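# Place carton on raised block inside blue tape outline

## Task

Set the carton down on the raised block so that no part of it extends beyond the blue tape outline and the face that was on top at the start is still on top. It must stay there on its own, with the robot no longer holding it; release it and pull the tool away at the end.

## Robot and tools

Robot: one arm with a vacuum suction cup as its tool. The controlled point is the cup point, the middle of the cup's rim (36 mm across) when nothing touches it. The cup points along the cup point's own +z axis. From about 4 cm behind the rim the tool body and its camera stick out up to about 9 cm sideways, so leave room for that.

Frame: the scene frame has its origin on the tabletop straight below the arm's base, +z up, and +y to the left when facing along +x. Positions are in metres and orientations are quaternions written w first (qw, qx, qy, qz). The reported cup position can be a little off, more so at long reach.

Row format, shared by the motion tools: a single list of 8 numbers, x, y, z, qw, qx, qy, qz, suction. The first seven are an absolute pose for the cup point in the scene frame, not an offset. Suction is a number from -1 to 1: above 0.01 switches vacuum on, 0.01 or less switches it off, and it keeps its last value. Repeat the wanted quaternion in every row rather than copying a drifted one from the result. A row whose position lies more than 0.6 m from the last reported position along any cup-point axis is refused, and nothing is sent. At every control step the command is also clipped to at most 100 mm and 16 degrees from the measured pose, with position taking priority over orientation.

execute_actions: argument actions, a list with zero or one item. An empty list just returns the state. {"rows": [[8 numbers], ...], "steps": n} plays 1 to 15 rows over n control steps (1/30 s each, default 15, max 15), one row per step, with the last row held if there are fewer rows. {"steps": n} without rows is a wait of up to 300 steps, counted from the previous result and including your reply time. Optional pictures (true/false) chooses whether images come back. A long move may stop short; check the result and send the rest.

move: target is one 8-number row, the absolute goal. The cup point follows a straight path to it lasting 0.5 to 10 s and turns the short way. speed is 0.002 to 0.5 m/s (default 0.25), and the turn rate is limited to twice that value in rad/s. The real motion can lag, wander or overshoot the speed, especially near full stretch. The suction value is applied at the start. stop_force (optional, 13 to 80 N, not allowed in the first 0.2 s) ends the path when the wrist sensor reads that much extra resistance along the direction to the target for two steps. The arm then backs to its pose two steps earlier and holds. Use it with a very low speed when touching down; the target may then be placed beyond the contact. Omit it when lifting off something you press on, and don't rely on it during moves that rotate the tool. The result has a "move:" line with the ending (done, off_target, moving, held, fault, or contact, which ranks above the others), any limits (paced = pose clipped; held = some steps blocked, after which the arm may speed up), and the distance left to the target.

wait: seconds, 0 to 10; nothing new is commanded.

zoom_image: camera (cam_head_left, cam_head_right, cam_high, cam_low, cam_wrist; all 672x504) and region [x0, y0, x1, y1] in pixels from the top-left, at most 504 by 504. It gives a closer look at the latest image. Calibration (K, distortion, world-to-camera transform) is supplied per camera and may be off by a few degrees and millimetres.

finished_scene: scene, the number of the current scene. It cannot be undone; call it only when the carton is resting correctly and the tool is clear.

Result lines: the state gives the cup pose and velocities. suction_measured shows the vacuum level: near 0 means no seal, 0.83 or more means airtight, and in between means leaking. part_present goes to 1 at 0.50 and back to 0 below 0.45. "Wrist force" and "Wrist torque" are given in the cup point's axes, with noise, a fixed offset of a few N, and a limit of about 100 N; a push from a surface points back toward the arm. "no reading" is harmless. "Hand target" is the pose the controller is heading for. "pose unreachable" and HELD mark steps the clearance check changed or blocked; the base's mounting counts as arm. MOTOR HOT appears from 70 °C; at 85 °C an OVER-TEMPERATURE FAULT brakes the arm until it cools, so don't hold loads longer than needed.

Picking and placing: switch suction on and press the rim flat onto a smooth face of the carton, away from edges, seams and holes, until the reading rises. Under vacuum the cup shortens, so the carton rides up to about 12 mm closer than the cup point suggests. To release, lower the carton until it rests on the block, switch suction off, then move at least 15 mm away. Never seal the cup on the table; if it happens, turn suction off.

Avoid: fast or deep contacts. The arm is stiff, and a 150 N outside force or a joint torque over its load limit (287, 287, 130, 46.9, 46.9, 46.9 N m from base to wrist) stops the arm for 10 s and drops the rest of the call. Also avoid dropping or slamming the carton, and anything leaving the table. Loose objects may get brief outside pushes, so confirm the final placement in the images before ending.

Each tool is called after "Emit:" as name(argument=value, ...) on one line, values as JSON.

## Session

Emit:
execute_actions(actions=[])

Scene clock: 0.00 s of 5000.00 s.
end_effector_position=(+0.6306, +0.0242, +0.2094) suction_measured=0.00 part_present=0 end_effector_quat_wxyz=(-0.009, -0.020, +1.000, +0.003) end_effector_velocity=(+0.001, +0.000, +0.001) end_effector_angular_velocity=(-0.000, -0.002, +0.001)
Joint positions: [-0.28  -1.556  2.145 -2.158 -1.571  2.86 ]
Joint velocities: [ 0.001 -0.    -0.001 -0.    -0.    -0.   ]
Wrist force (N, on the end effector, along its own x y z axes, offset not removed): no reading
Wrist torque (N m, same axes, about the end effector's origin, offset not removed): no reading
Hand target: +0.631, +0.024, +0.209; -0.009, -0.020, +1.000, +0.003
camera_calibration (this result's frames):
cam_wrist: T_world_to_cam=[[-0.0132828, -0.99978, -0.0162544, 0.0466216], [-0.882596, 0.00408278, 0.470114, 0.483104], [-0.469944, 0.0205905, -0.882456, 0.562002], [0, 0, 0, 1]] pos_world=[0.691114, 0.033067, 0.269585]

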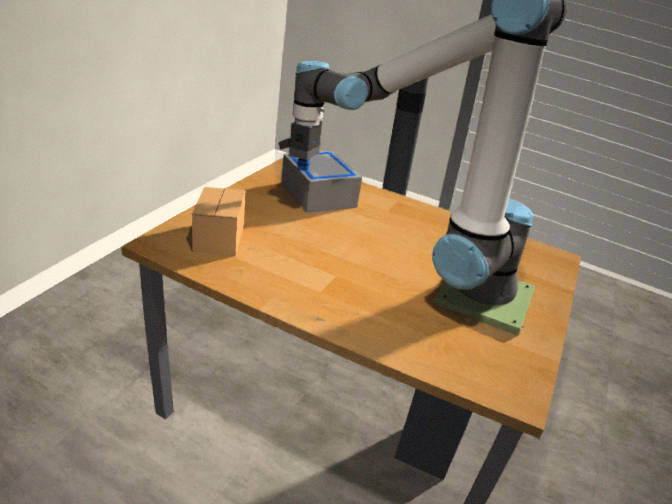

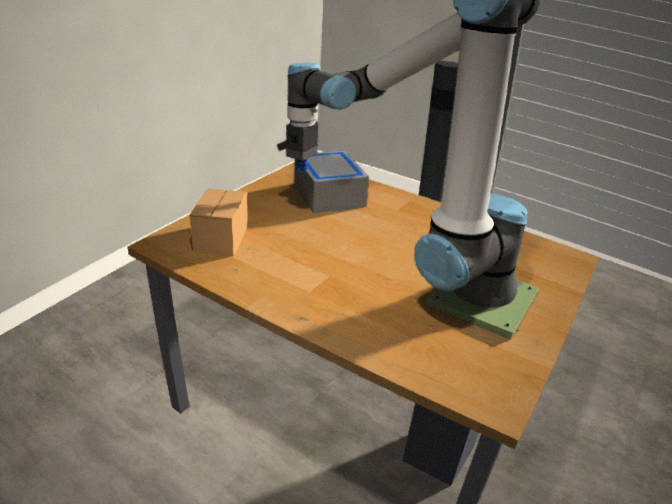

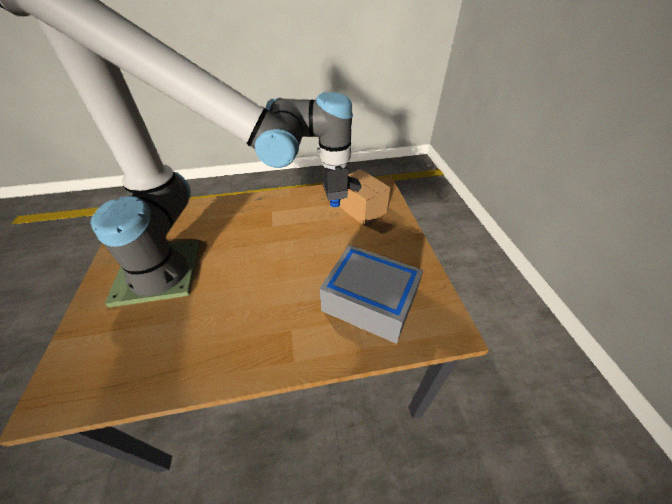

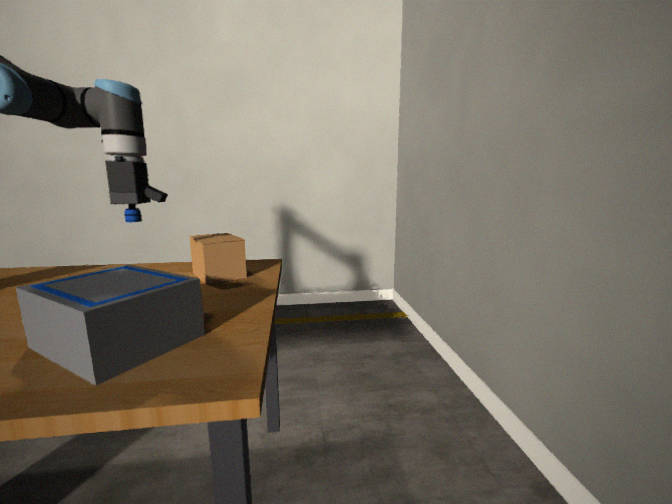

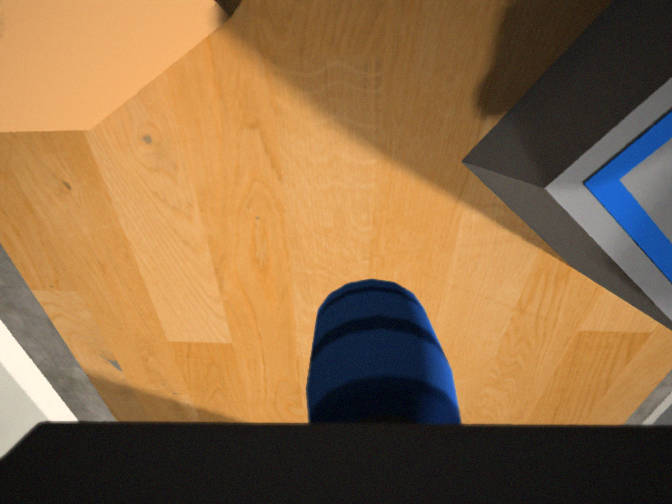

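Emit:
move(target=[0.78,-0.02,0.48,0,0,1,0,0])

Emit:
zoom_image(camera="cam_wrist", region=[90,0,590,300])

Scene clock: 3.23 s of 5000.00 s.
end_effector_position=(+0.7805, -0.0201, +0.4797) suction_measured=0.00 part_present=0 end_effector_quat_wxyz=(+0.000, +0.000, +1.000, +0.000) end_effector_velocity=(+0.001, +0.001, +0.002) end_effector_angular_velocity=(-0.000, -0.001, +0.001)
Joint positions: [-0.289 -1.473  1.551 -1.664 -1.572  2.892]
Joint velocities: [ 0.001  0.001 -0.004  0.002  0.     0.   ]
Wrist force (N, on the end effector, along its own x y z axes, offset not removed): [-1.6 -3.5 0.9]
Wrist torque (N m, same axes, about the end effector's origin, offset not removed): [-0.25 0.37 0.02]
Hand target: +0.781, -0.020, +0.480; +0.000, -0.000, +1.000, -0.000
Off the commanded pose: 0.001 m, 0 deg.
move: done
camera_calibration (this result's frames):
cam_wrist: T_world_to_cam=[[-0.0537889, -0.99849, -0.0111288, 0.0378992], [-0.889673, 0.0428603, 0.454581, 0.502281], [-0.453418, 0.0343524, -0.890636, 0.86322], [0, 0, 0, 1]] pos_world=[0.840304, -0.0133396, 0.540908]

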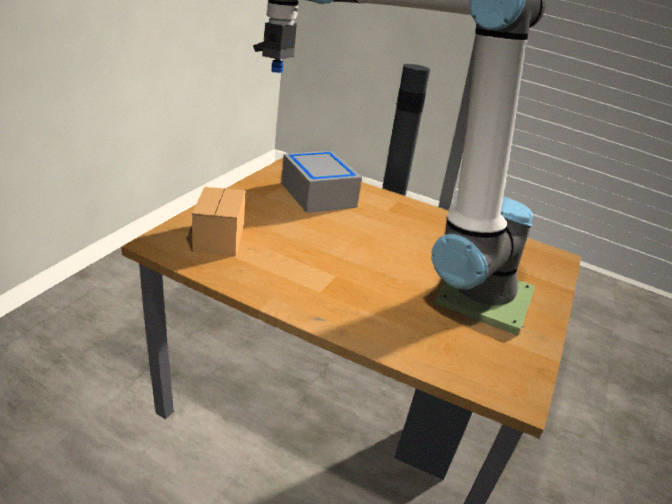

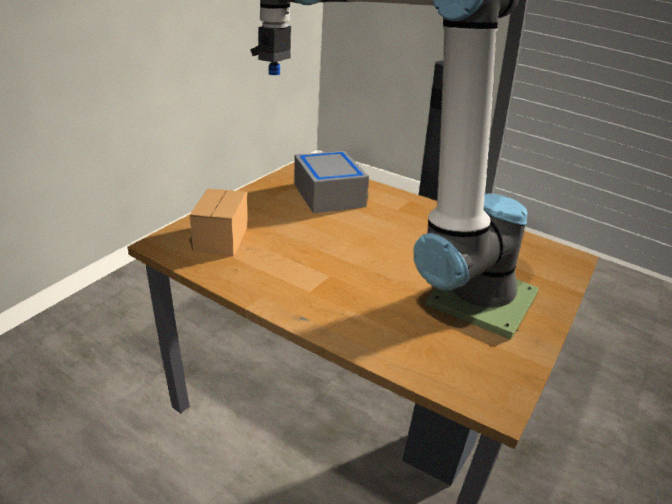

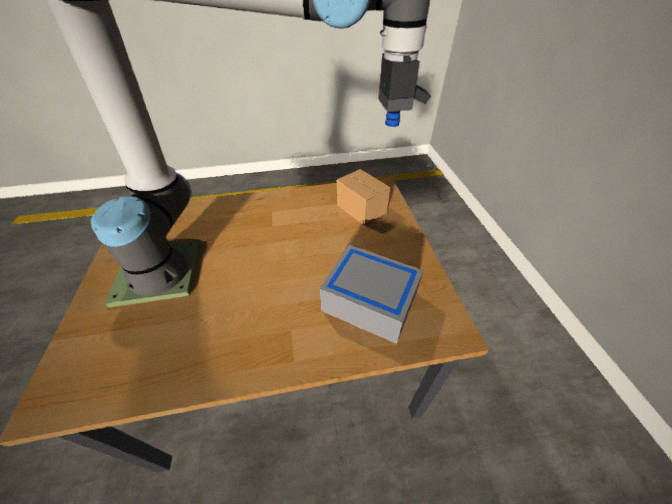

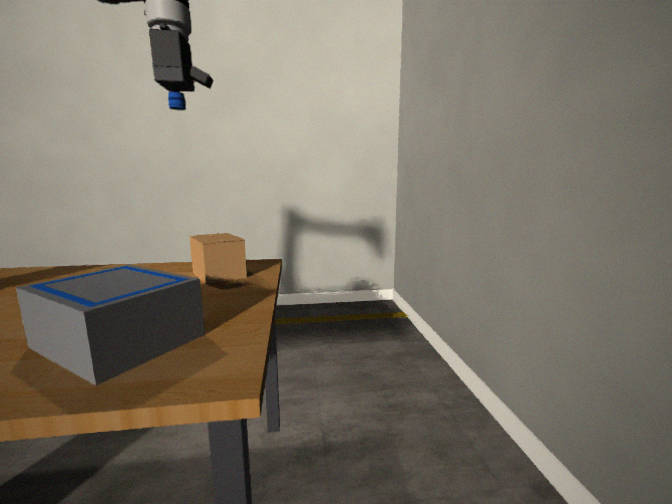

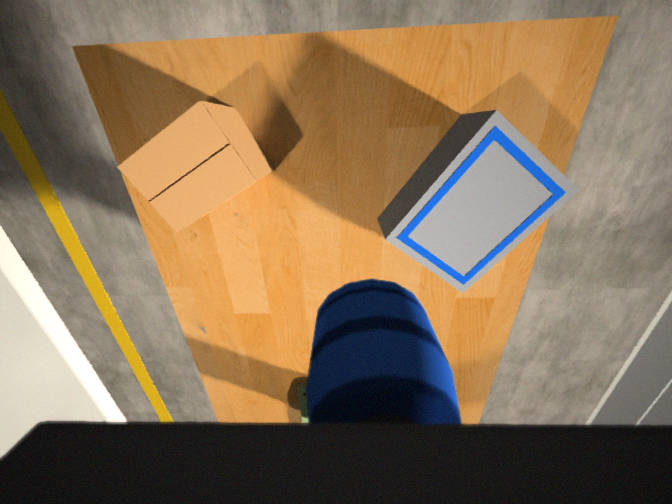

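Region (90, 0, 590, 300) of cam_wrist's 672x504 image, scaled by 1.008, with more detail than that image has; it fills the top 302 rows of this view, and the rest is white.

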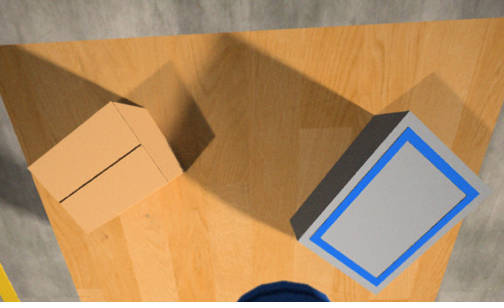

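Emit:
move(target=[0.806,0.246,0.165,0,-0.233,0.972,0,0])

Scene clock: 15.27 s of 5000.00 s.
end_effector_position=(+0.8052, +0.2458, +0.1652) suction_measured=0.00 part_present=0 end_effector_quat_wxyz=(-0.000, -0.233, +0.972, -0.000) end_effector_velocity=(+0.001, +0.001, -0.001) end_effector_angular_velocity=(+0.001, -0.001, +0.002)
Joint positions: [ 0.052 -1.196  1.79  -2.179 -1.578  2.762]
Joint velocities: [ 0.002  0.003 -0.002 -0.002  0.    -0.001]
Wrist force (N, on the end effector, along its own x y z axes, offset not removed): [-0.1 -3.8 2.7]
Wrist torque (N m, same axes, about the end effector's origin, offset not removed): [-0.38 0.16 0.09]
Hand target: +0.805, +0.246, +0.165; -0.000, -0.233, +0.972, -0.000
Off the commanded pose: 0.001 m, 0 deg.
After step 90, 6.87 s passed at rest.
move: done
camera_calibration (this result's frames):
cam_wrist: T_world_to_cam=[[0.404713, -0.914384, -0.0104491, -0.0888015], [-0.812381, -0.364764, 0.454955, 0.693679], [-0.419815, -0.175637, -0.890453, 0.609731], [0, 0, 0, 1]] pos_world=[0.855445, 0.278922, 0.226416]

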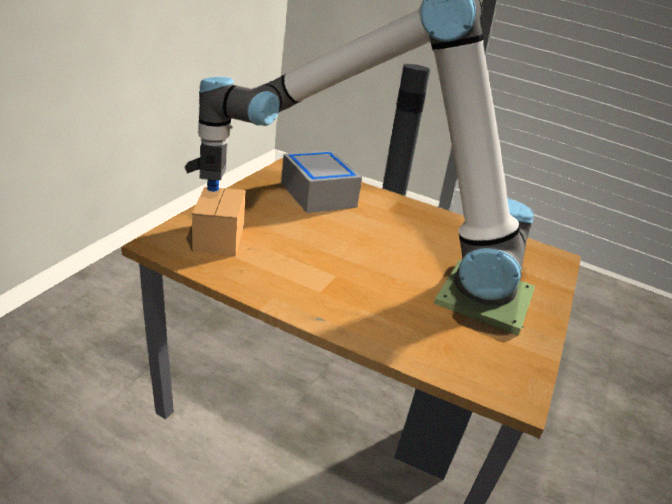

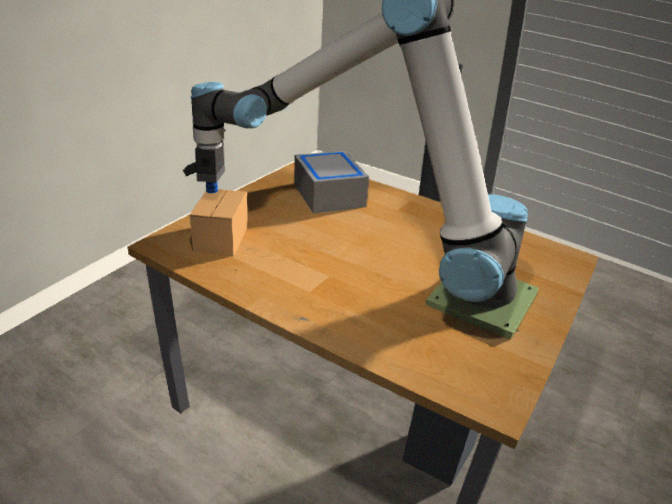

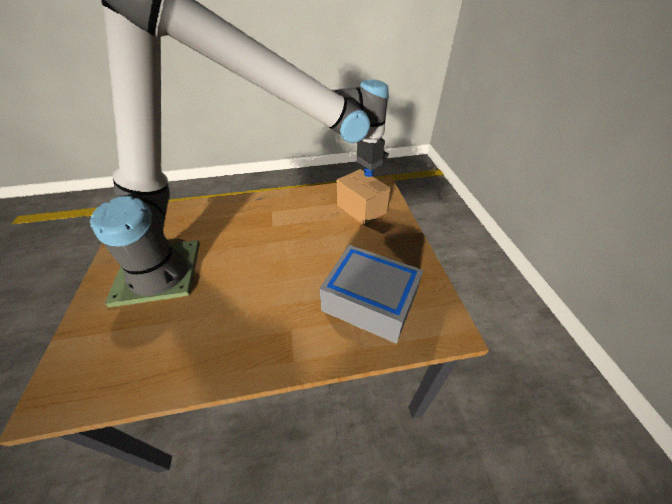

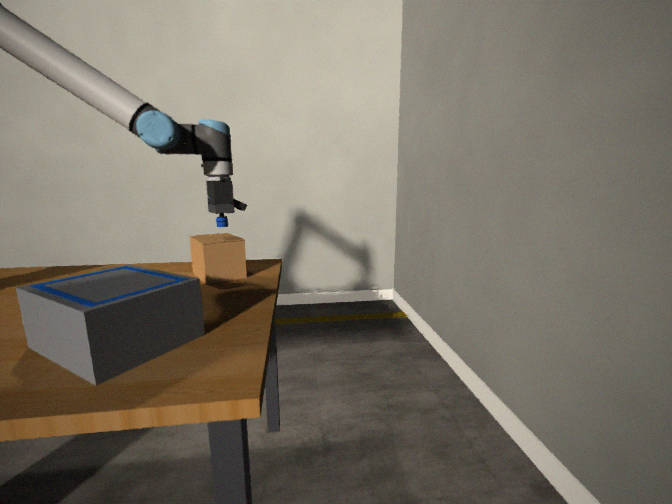

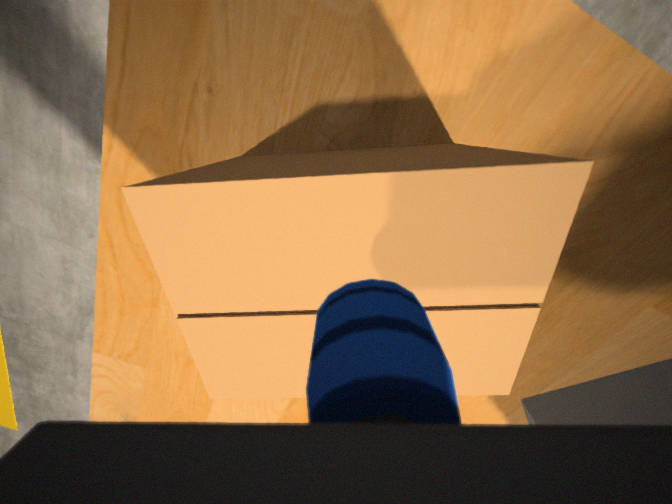

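Emit:
move(target=[0.8085,0.25,0.138,0,-0.233,0.972,0,1], speed=0.08)

Emit:
move(target=[0.8085,0.25,0.112,0,-0.233,0.972,0,1], speed=0.008, stop_force=13)

Scene clock: 21.87 s of 5000.00 s.
end_effector_position=(+0.8084, +0.2500, +0.1381) suction_measured=0.00 part_present=0 end_effector_quat_wxyz=(+0.000, -0.233, +0.972, -0.000) end_effector_velocity=(+0.000, +0.000, -0.002) end_effector_angular_velocity=(+0.001, +0.001, +0.000)
Joint positions: [ 0.057 -1.163  1.799 -2.221 -1.577  2.767]
Joint velocities: [-0.     0.002  0.001 -0.002  0.001 -0.   ]
Wrist force (N, on the end effector, along its own x y z axes, offset not removed): [-2.5 -1.2 0.2]
Wrist torque (N m, same axes, about the end effector's origin, offset not removed): [0.07 0.49 0.03]
Hand target: +0.808, +0.250, +0.138; -0.000, -0.233, +0.972, -0.000
Off the commanded pose: 0.000 m, 0 deg.
After step 90, 2.77 s passed at rest.
move: done
camera_calibration (this result's frames):
cam_wrist: T_world_to_cam=[[0.404818, -0.91433, -0.0111129, -0.086539], [-0.812388, -0.365208, 0.454587, 0.710362], [-0.419701, -0.174997, -0.890633, 0.587475], [0, 0, 0, 1]] pos_world=[0.858686, 0.283111, 0.199341]

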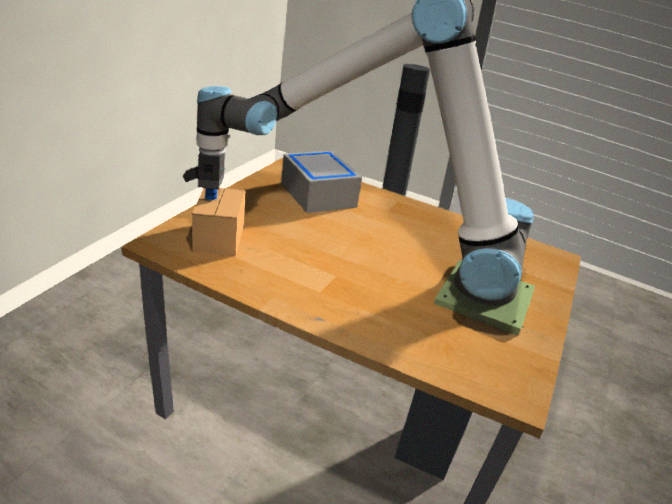

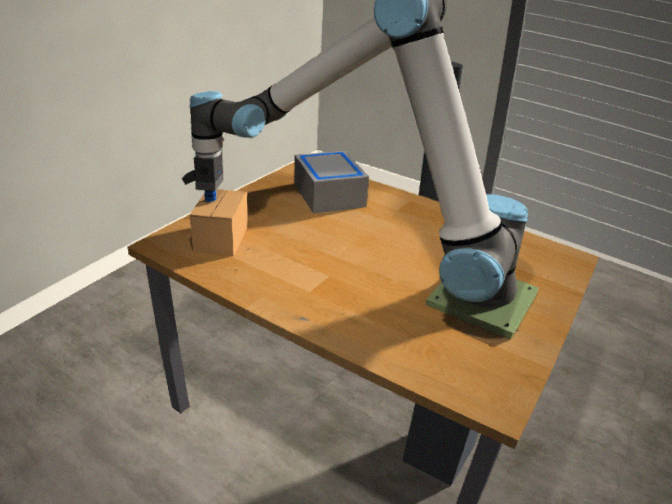

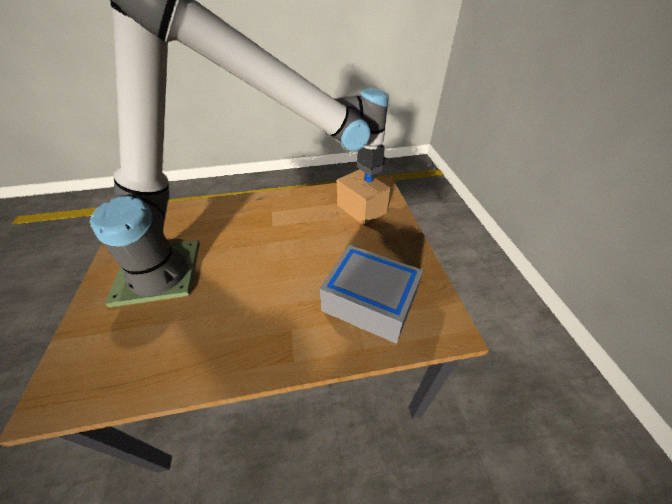

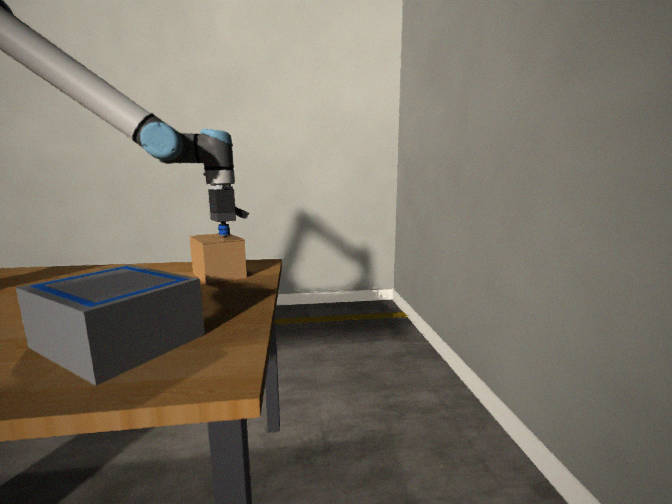

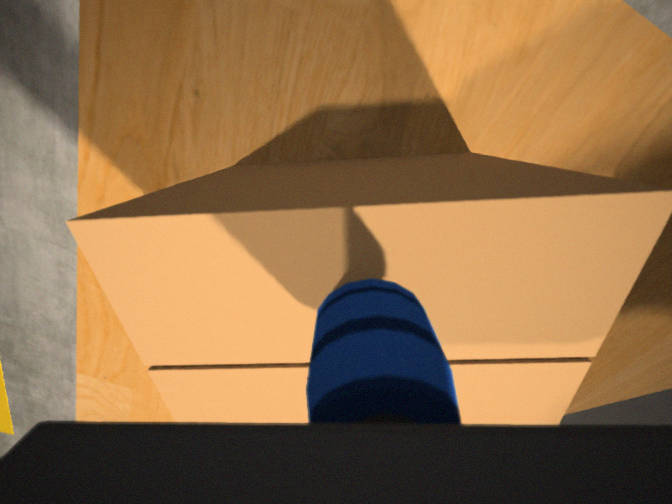

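Scene clock: 24.90 s of 5000.00 s.
end_effector_position=(+0.8085, +0.2500, +0.1169) suction_measured=0.99 part_present=1 end_effector_quat_wxyz=(+0.000, -0.233, +0.972, -0.000) end_effector_velocity=(-0.001, +0.000, +0.002) end_effector_angular_velocity=(-0.000, +0.002, -0.000)
Joint positions: [ 0.057 -1.141  1.811 -2.256 -1.577  2.766]
Joint velocities: [ 0.001 -0.002 -0.001  0.005  0.     0.001]
Wrist force (N, on the end effector, along its own x y z axes, offset not removed): [7.0 1.9 -27.6]
Wrist torque (N m, same axes, about the end effector's origin, offset not removed): [0.25 -0.12 0.06]
Hand target: +0.809, +0.250, +0.117; +0.000, -0.233, +0.972, -0.000
Off the commanded pose: 0.005 m, 0 deg.
move: contact
camera_calibration (this result's frames):
cam_wrist: T_world_to_cam=[[0.404824, -0.914327, -0.0110685, -0.0867865], [-0.812451, -0.365219, 0.454465, 0.720088], [-0.419573, -0.174986, -0.890696, 0.56854], [0, 0, 0, 1]] pos_world=[0.858713, 0.283125, 0.17818]

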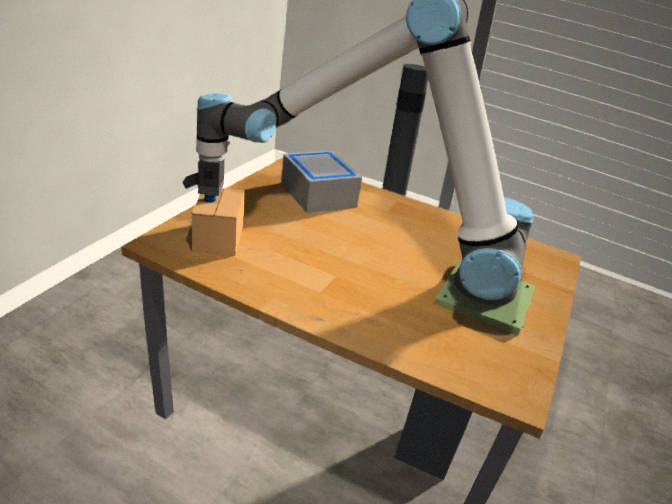

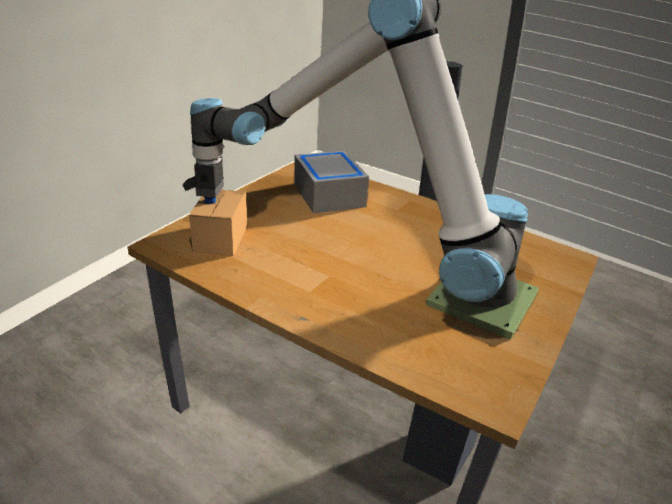

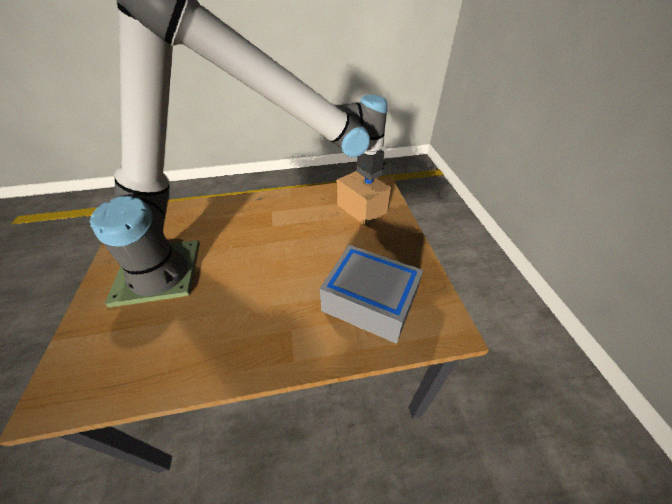

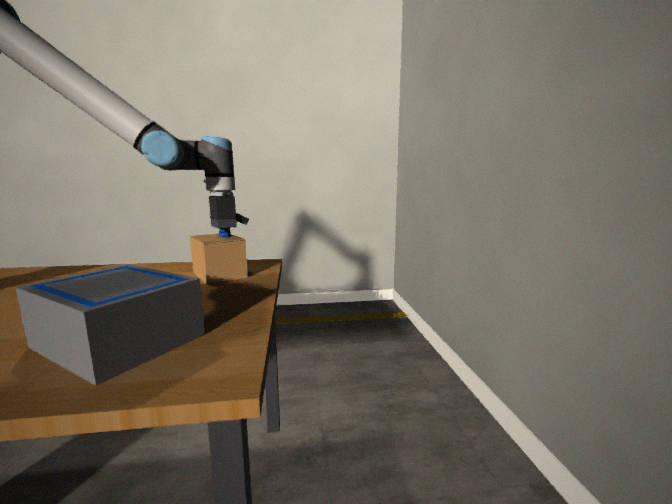

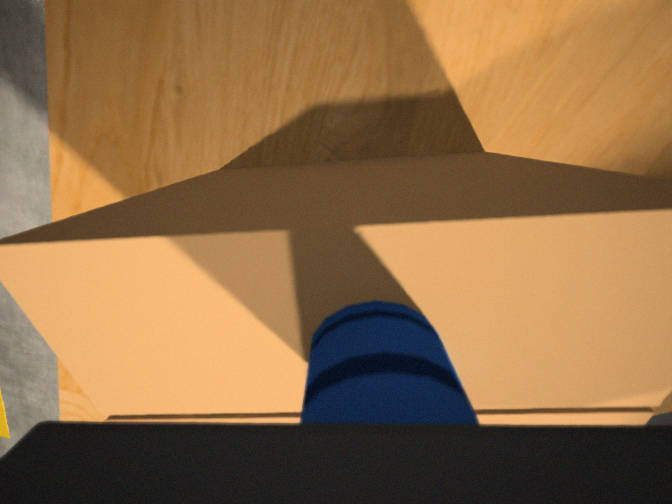

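Emit:
move(target=[0.8085,0.25,0.275,0,-0.233,0.972,0,1], speed=0.12)

Emit:
move(target=[0.705,-0.222,0.275,0,-0.442,0.897,0,1], speed=0.2)

Emit:
move(target=[0.705,-0.222,0.26,0,-0.442,0.897,0,1], speed=0.04)

Emit:
move(target=[0.705,-0.222,0.22,0,-0.442,0.897,0,1], speed=0.008, stop_force=18)

Scene clock: 30.60 s of 5000.00 s.
end_effector_position=(+0.8088, +0.2500, +0.2748) suction_measured=0.99 part_present=1 end_effector_quat_wxyz=(-0.000, -0.233, +0.972, +0.000) end_effector_velocity=(-0.000, +0.001, +0.002) end_effector_angular_velocity=(-0.000, -0.001, +0.001)
Joint positions: [ 0.058 -1.278  1.686 -1.994 -1.577  2.768]
Joint velocities: [ 0.001 -0.001 -0.002  0.003 -0.     0.   ]
Wrist force (N, on the end effector, along its own x y z axes, offset not removed): [-3.0 -2.1 10.4]
Wrist torque (N m, same axes, about the end effector's origin, offset not removed): [-0.01 0.34 -0.06]
Hand target: +0.809, +0.250, +0.275; +0.000, -0.233, +0.972, -0.000
Off the commanded pose: 0.000 m, 0 deg.
After step 90, 0.97 s passed at rest.
move: done
camera_calibration (this result's frames):
cam_wrist: T_world_to_cam=[[0.404815, -0.914331, -0.011137, -0.0850983], [-0.812379, -0.365214, 0.454599, 0.648507], [-0.419721, -0.174981, -0.890627, 0.709325], [0, 0, 0, 1]] pos_world=[0.859001, 0.283154, 0.335986]

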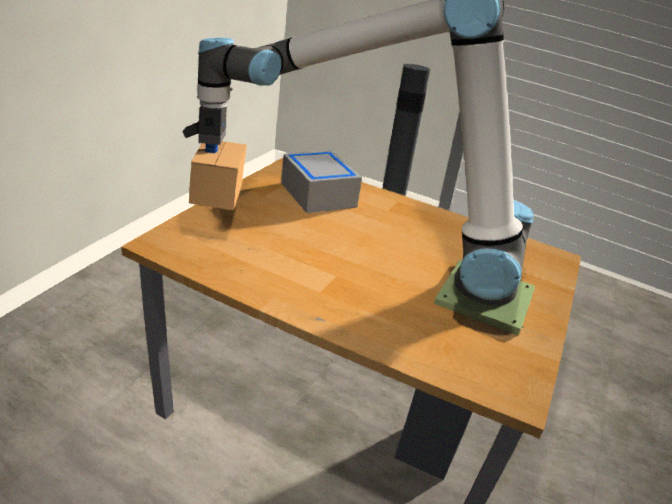

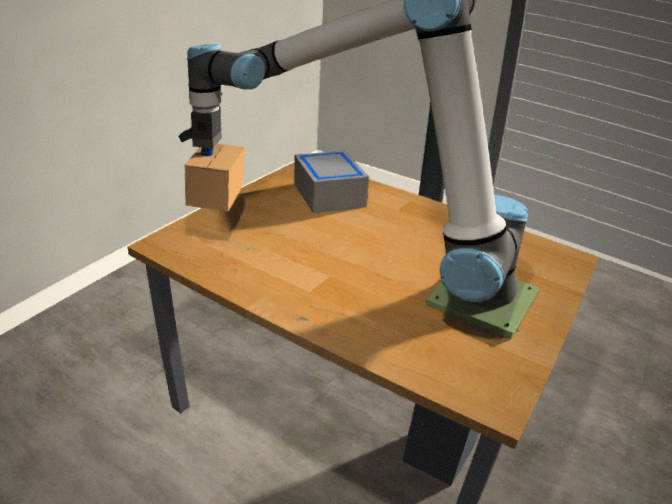

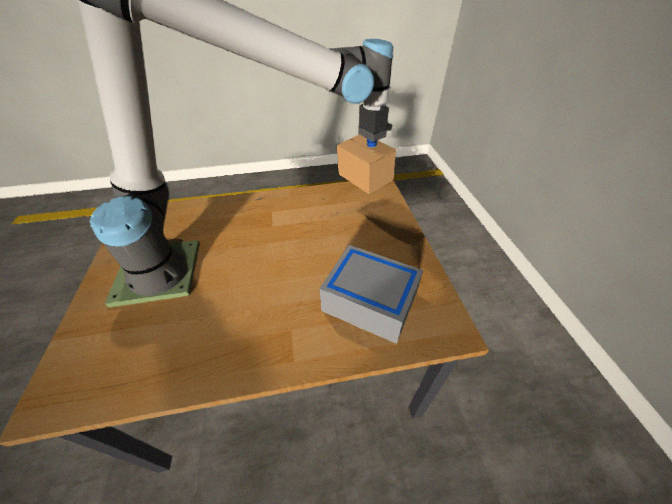

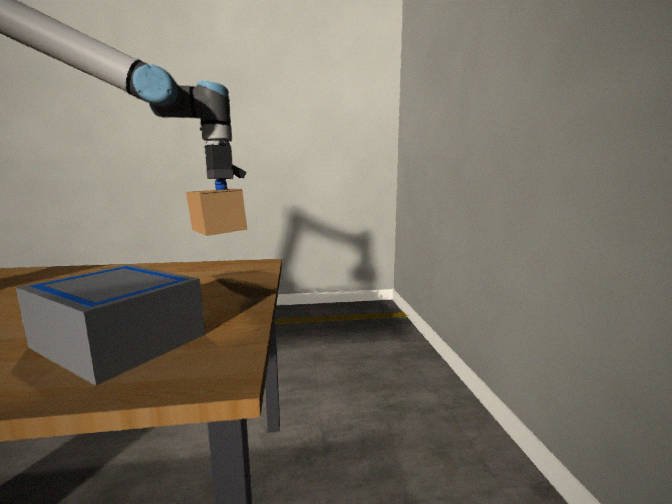

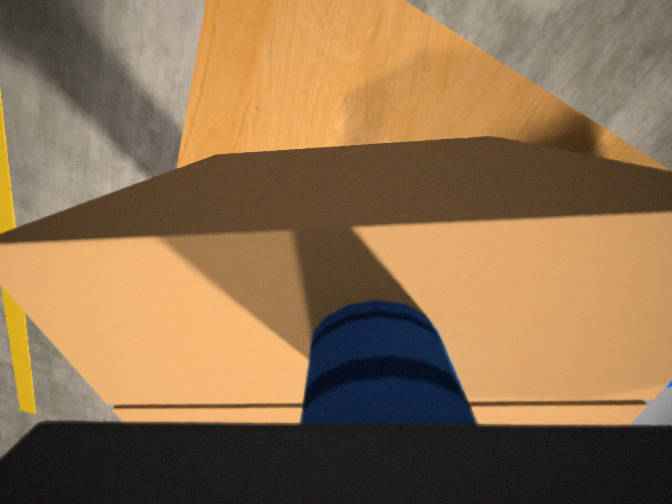

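Scene clock: 33.50 s of 5000.00 s.
end_effector_position=(+0.7054, -0.2215, +0.2751) suction_measured=0.99 part_present=1 end_effector_quat_wxyz=(+0.000, -0.442, +0.897, +0.001) end_effector_velocity=(-0.000, -0.002, +0.001) end_effector_angular_velocity=(-0.000, -0.001, +0.001)
Joint positions: [-0.584 -1.449  1.896 -2.033 -1.565  1.681]
Joint velocities: [-0.002 -0.    -0.001  0.     0.    -0.004]
Wrist force (N, on the end effector, along its own x y z axes, offset not removed): [-0.8 -2.1 10.3]
Wrist torque (N m, same axes, about the end effector's origin, offset not removed): [0.04 -0.02 0.13]
Hand target: +0.705, -0.222, +0.275; +0.000, -0.442, +0.897, +0.001
Off the commanded pose: 0.001 m, 0 deg.
move: done
camera_calibration (this result's frames):
cam_wrist: T_world_to_cam=[[0.758962, -0.651029, -0.0117482, -0.665711], [-0.576248, -0.679965, 0.453416, 0.156275], [-0.303175, -0.337356, -0.891222, 0.465725], [0, 0, 0, 1]] pos_world=[0.736499, -0.17002, 0.336386]

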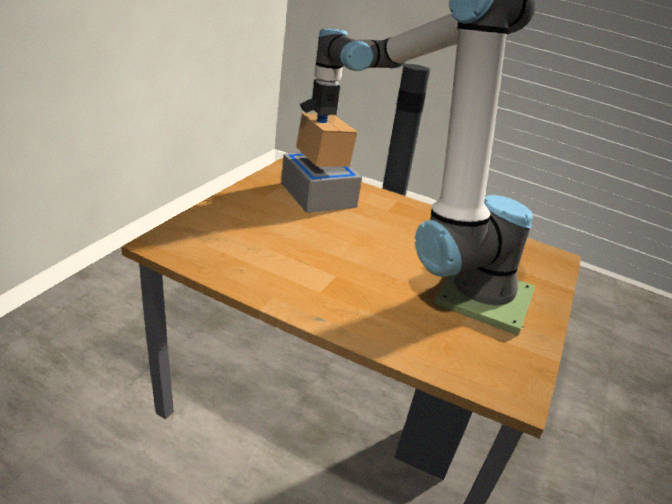

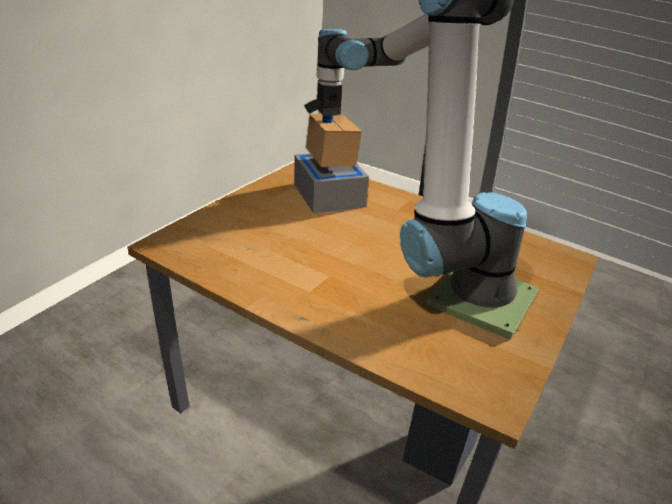

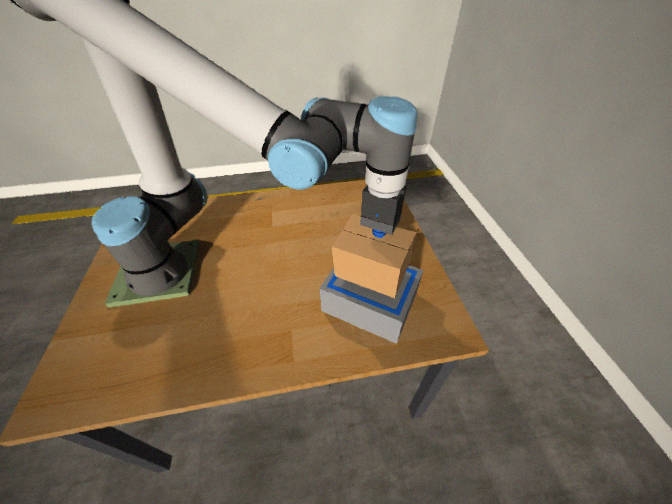

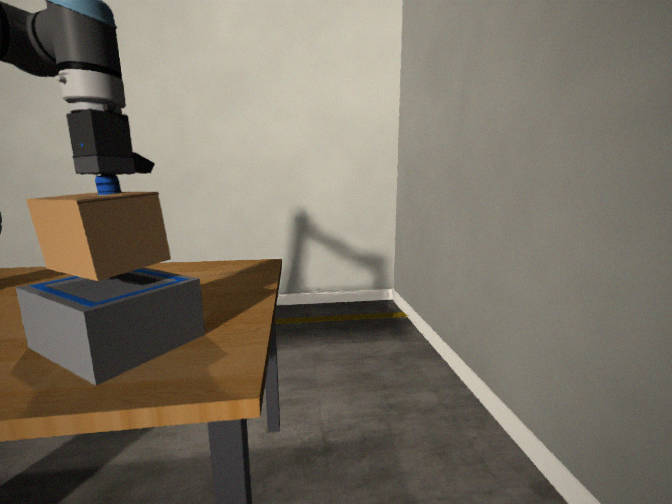

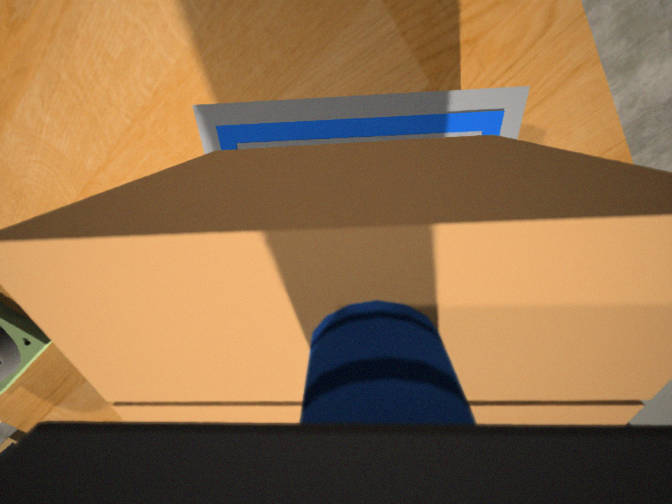

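Scene clock: 34.27 s of 5000.00 s.
end_effector_position=(+0.7050, -0.2220, +0.2601) suction_measured=0.99 part_present=1 end_effector_quat_wxyz=(+0.000, -0.442, +0.897, +0.000) end_effector_velocity=(-0.000, -0.000, -0.002) end_effector_angular_velocity=(+0.000, +0.001, -0.001)
Joint positions: [-0.585 -1.437  1.912 -2.061 -1.567  1.68 ]
Joint velocities: [-0.     0.002  0.002 -0.003 -0.     0.001]
Wrist force (N, on the end effector, along its own x y z axes, offset not removed): [-1.8 -3.2 10.7]
Wrist torque (N m, same axes, about the end effector's origin, offset not removed): [-0.24 0.17 -0.01]
Hand target: +0.705, -0.222, +0.260; -0.000, -0.442, +0.897, +0.000
Off the commanded pose: 0.000 m, 0 deg.
move: done
camera_calibration (this result's frames):
cam_wrist: T_world_to_cam=[[0.759051, -0.650936, -0.0111357, -0.666081], [-0.575976, -0.679417, 0.454581, 0.162061], [-0.303469, -0.338636, -0.890636, 0.45187], [0, 0, 0, 1]] pos_world=[0.736061, -0.170449, 0.321364]

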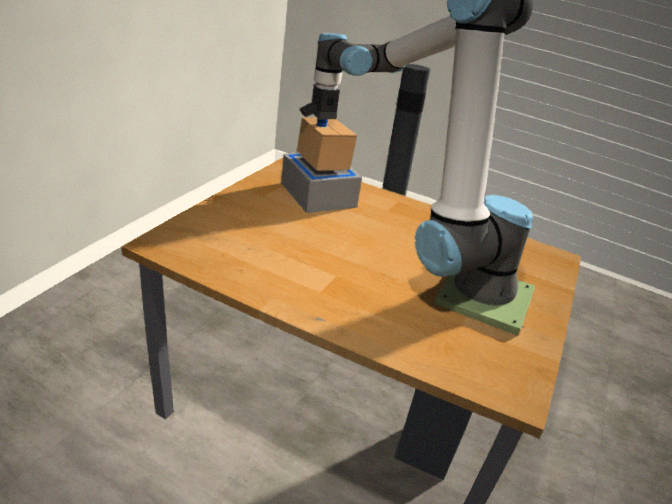

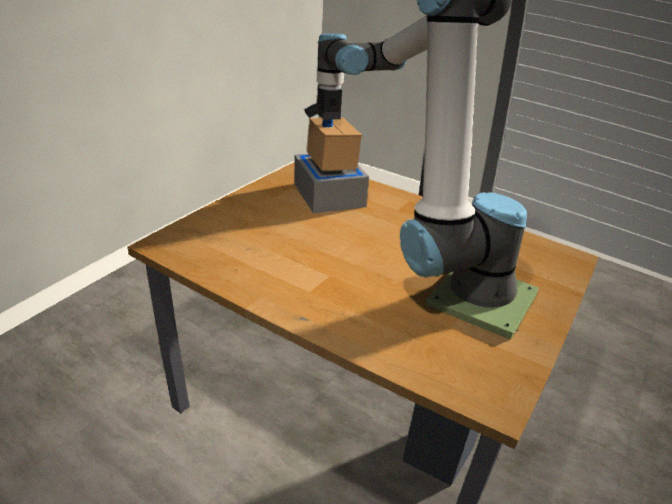

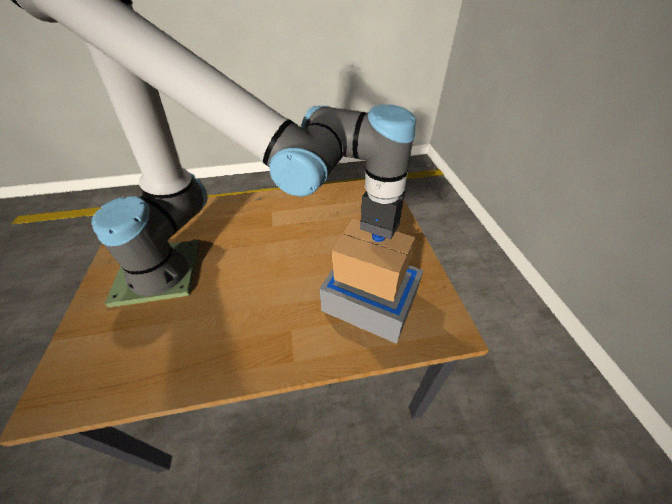

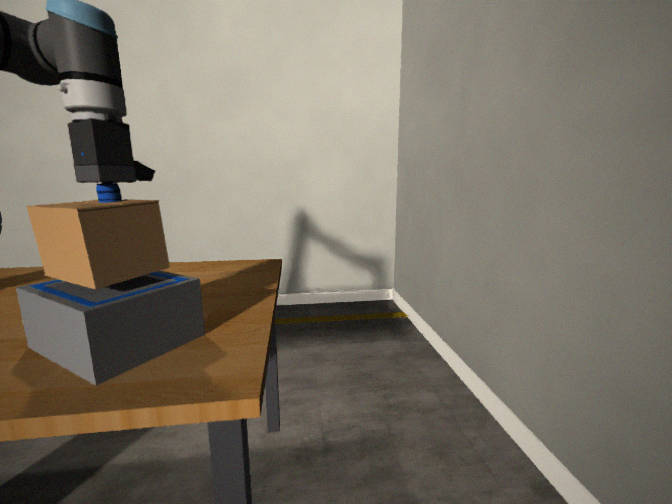

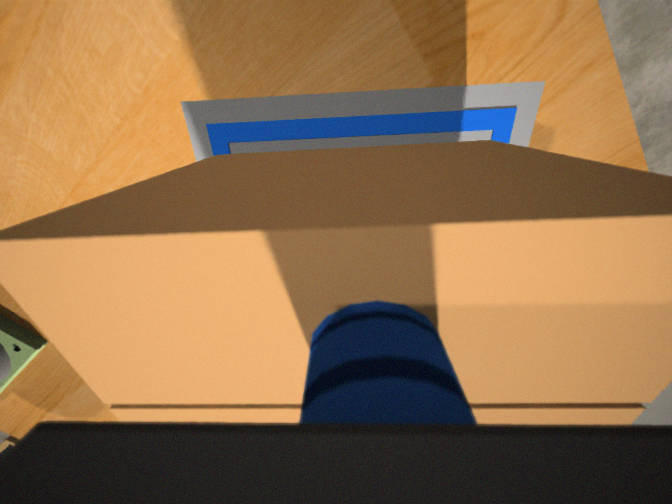

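Scene clock: 37.53 s of 5000.00 s.
end_effector_position=(+0.7050, -0.2220, +0.2369) suction_measured=0.99 part_present=1 end_effector_quat_wxyz=(+0.000, -0.442, +0.897, -0.000) end_effector_velocity=(-0.000, +0.000, +0.002) end_effector_angular_velocity=(+0.001, +0.001, +0.001)
Joint positions: [-0.584 -1.417  1.935 -2.104 -1.567  1.68 ]
Joint velocities: [ 0.    -0.001 -0.002  0.005 -0.    -0.001]
Wrist force (N, on the end effector, along its own x y z axes, offset not removed): [-1.8 1.4 -19.8]
Wrist torque (N m, same axes, about the end effector's origin, offset not removed): [0.07 0.38 -0.02]
Hand target: +0.705, -0.222, +0.237; +0.000, -0.442, +0.897, -0.000
Off the commanded pose: 0.017 m, 0 deg.
move: contact
camera_calibration (this result's frames):
cam_wrist: T_world_to_cam=[[0.759061, -0.650927, -0.0110061, -0.666387], [-0.576013, -0.679388, 0.454578, 0.172653], [-0.303374, -0.338712, -0.890639, 0.431115], [0, 0, 0, 1]] pos_world=[0.736068, -0.170447, 0.298149]

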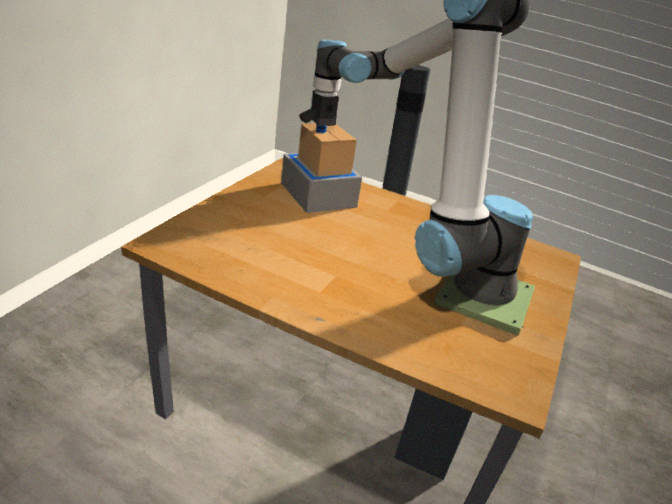

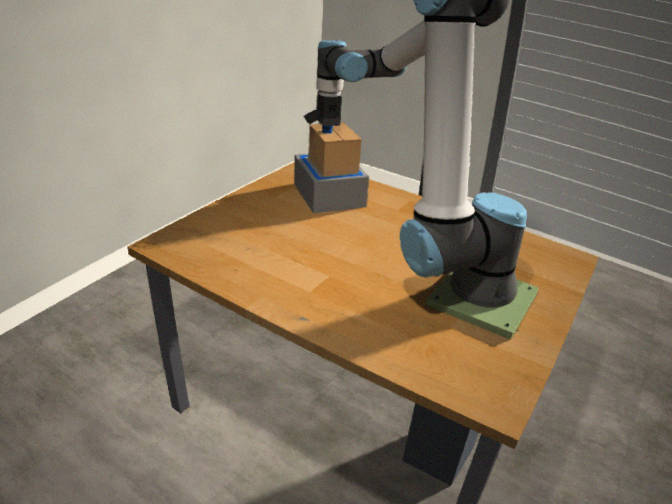

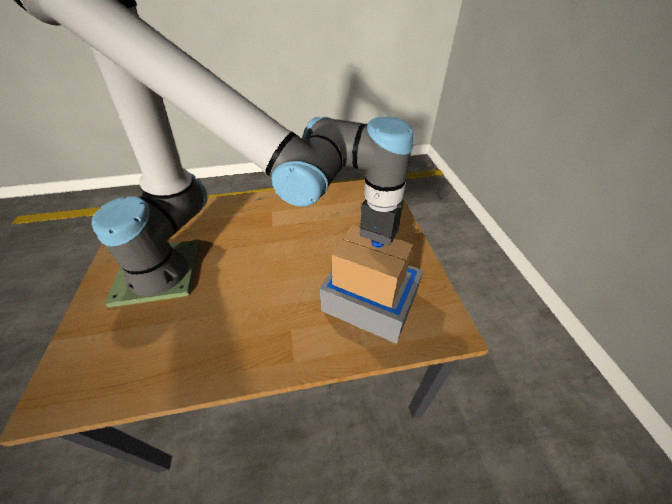

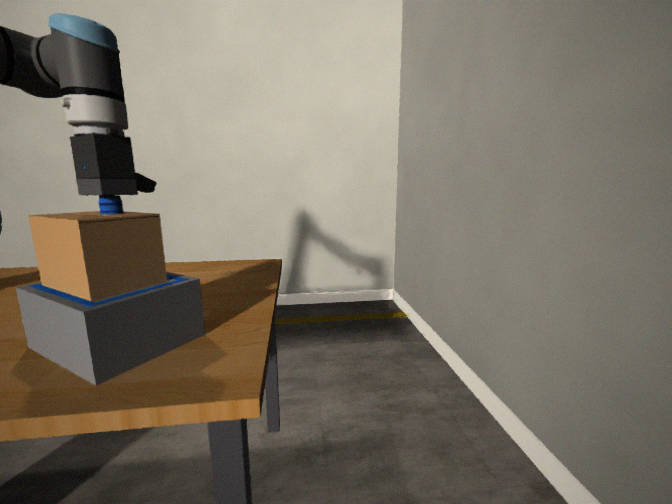

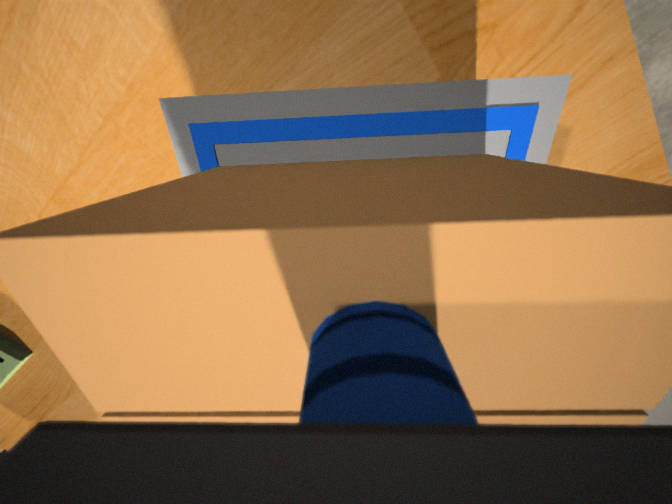

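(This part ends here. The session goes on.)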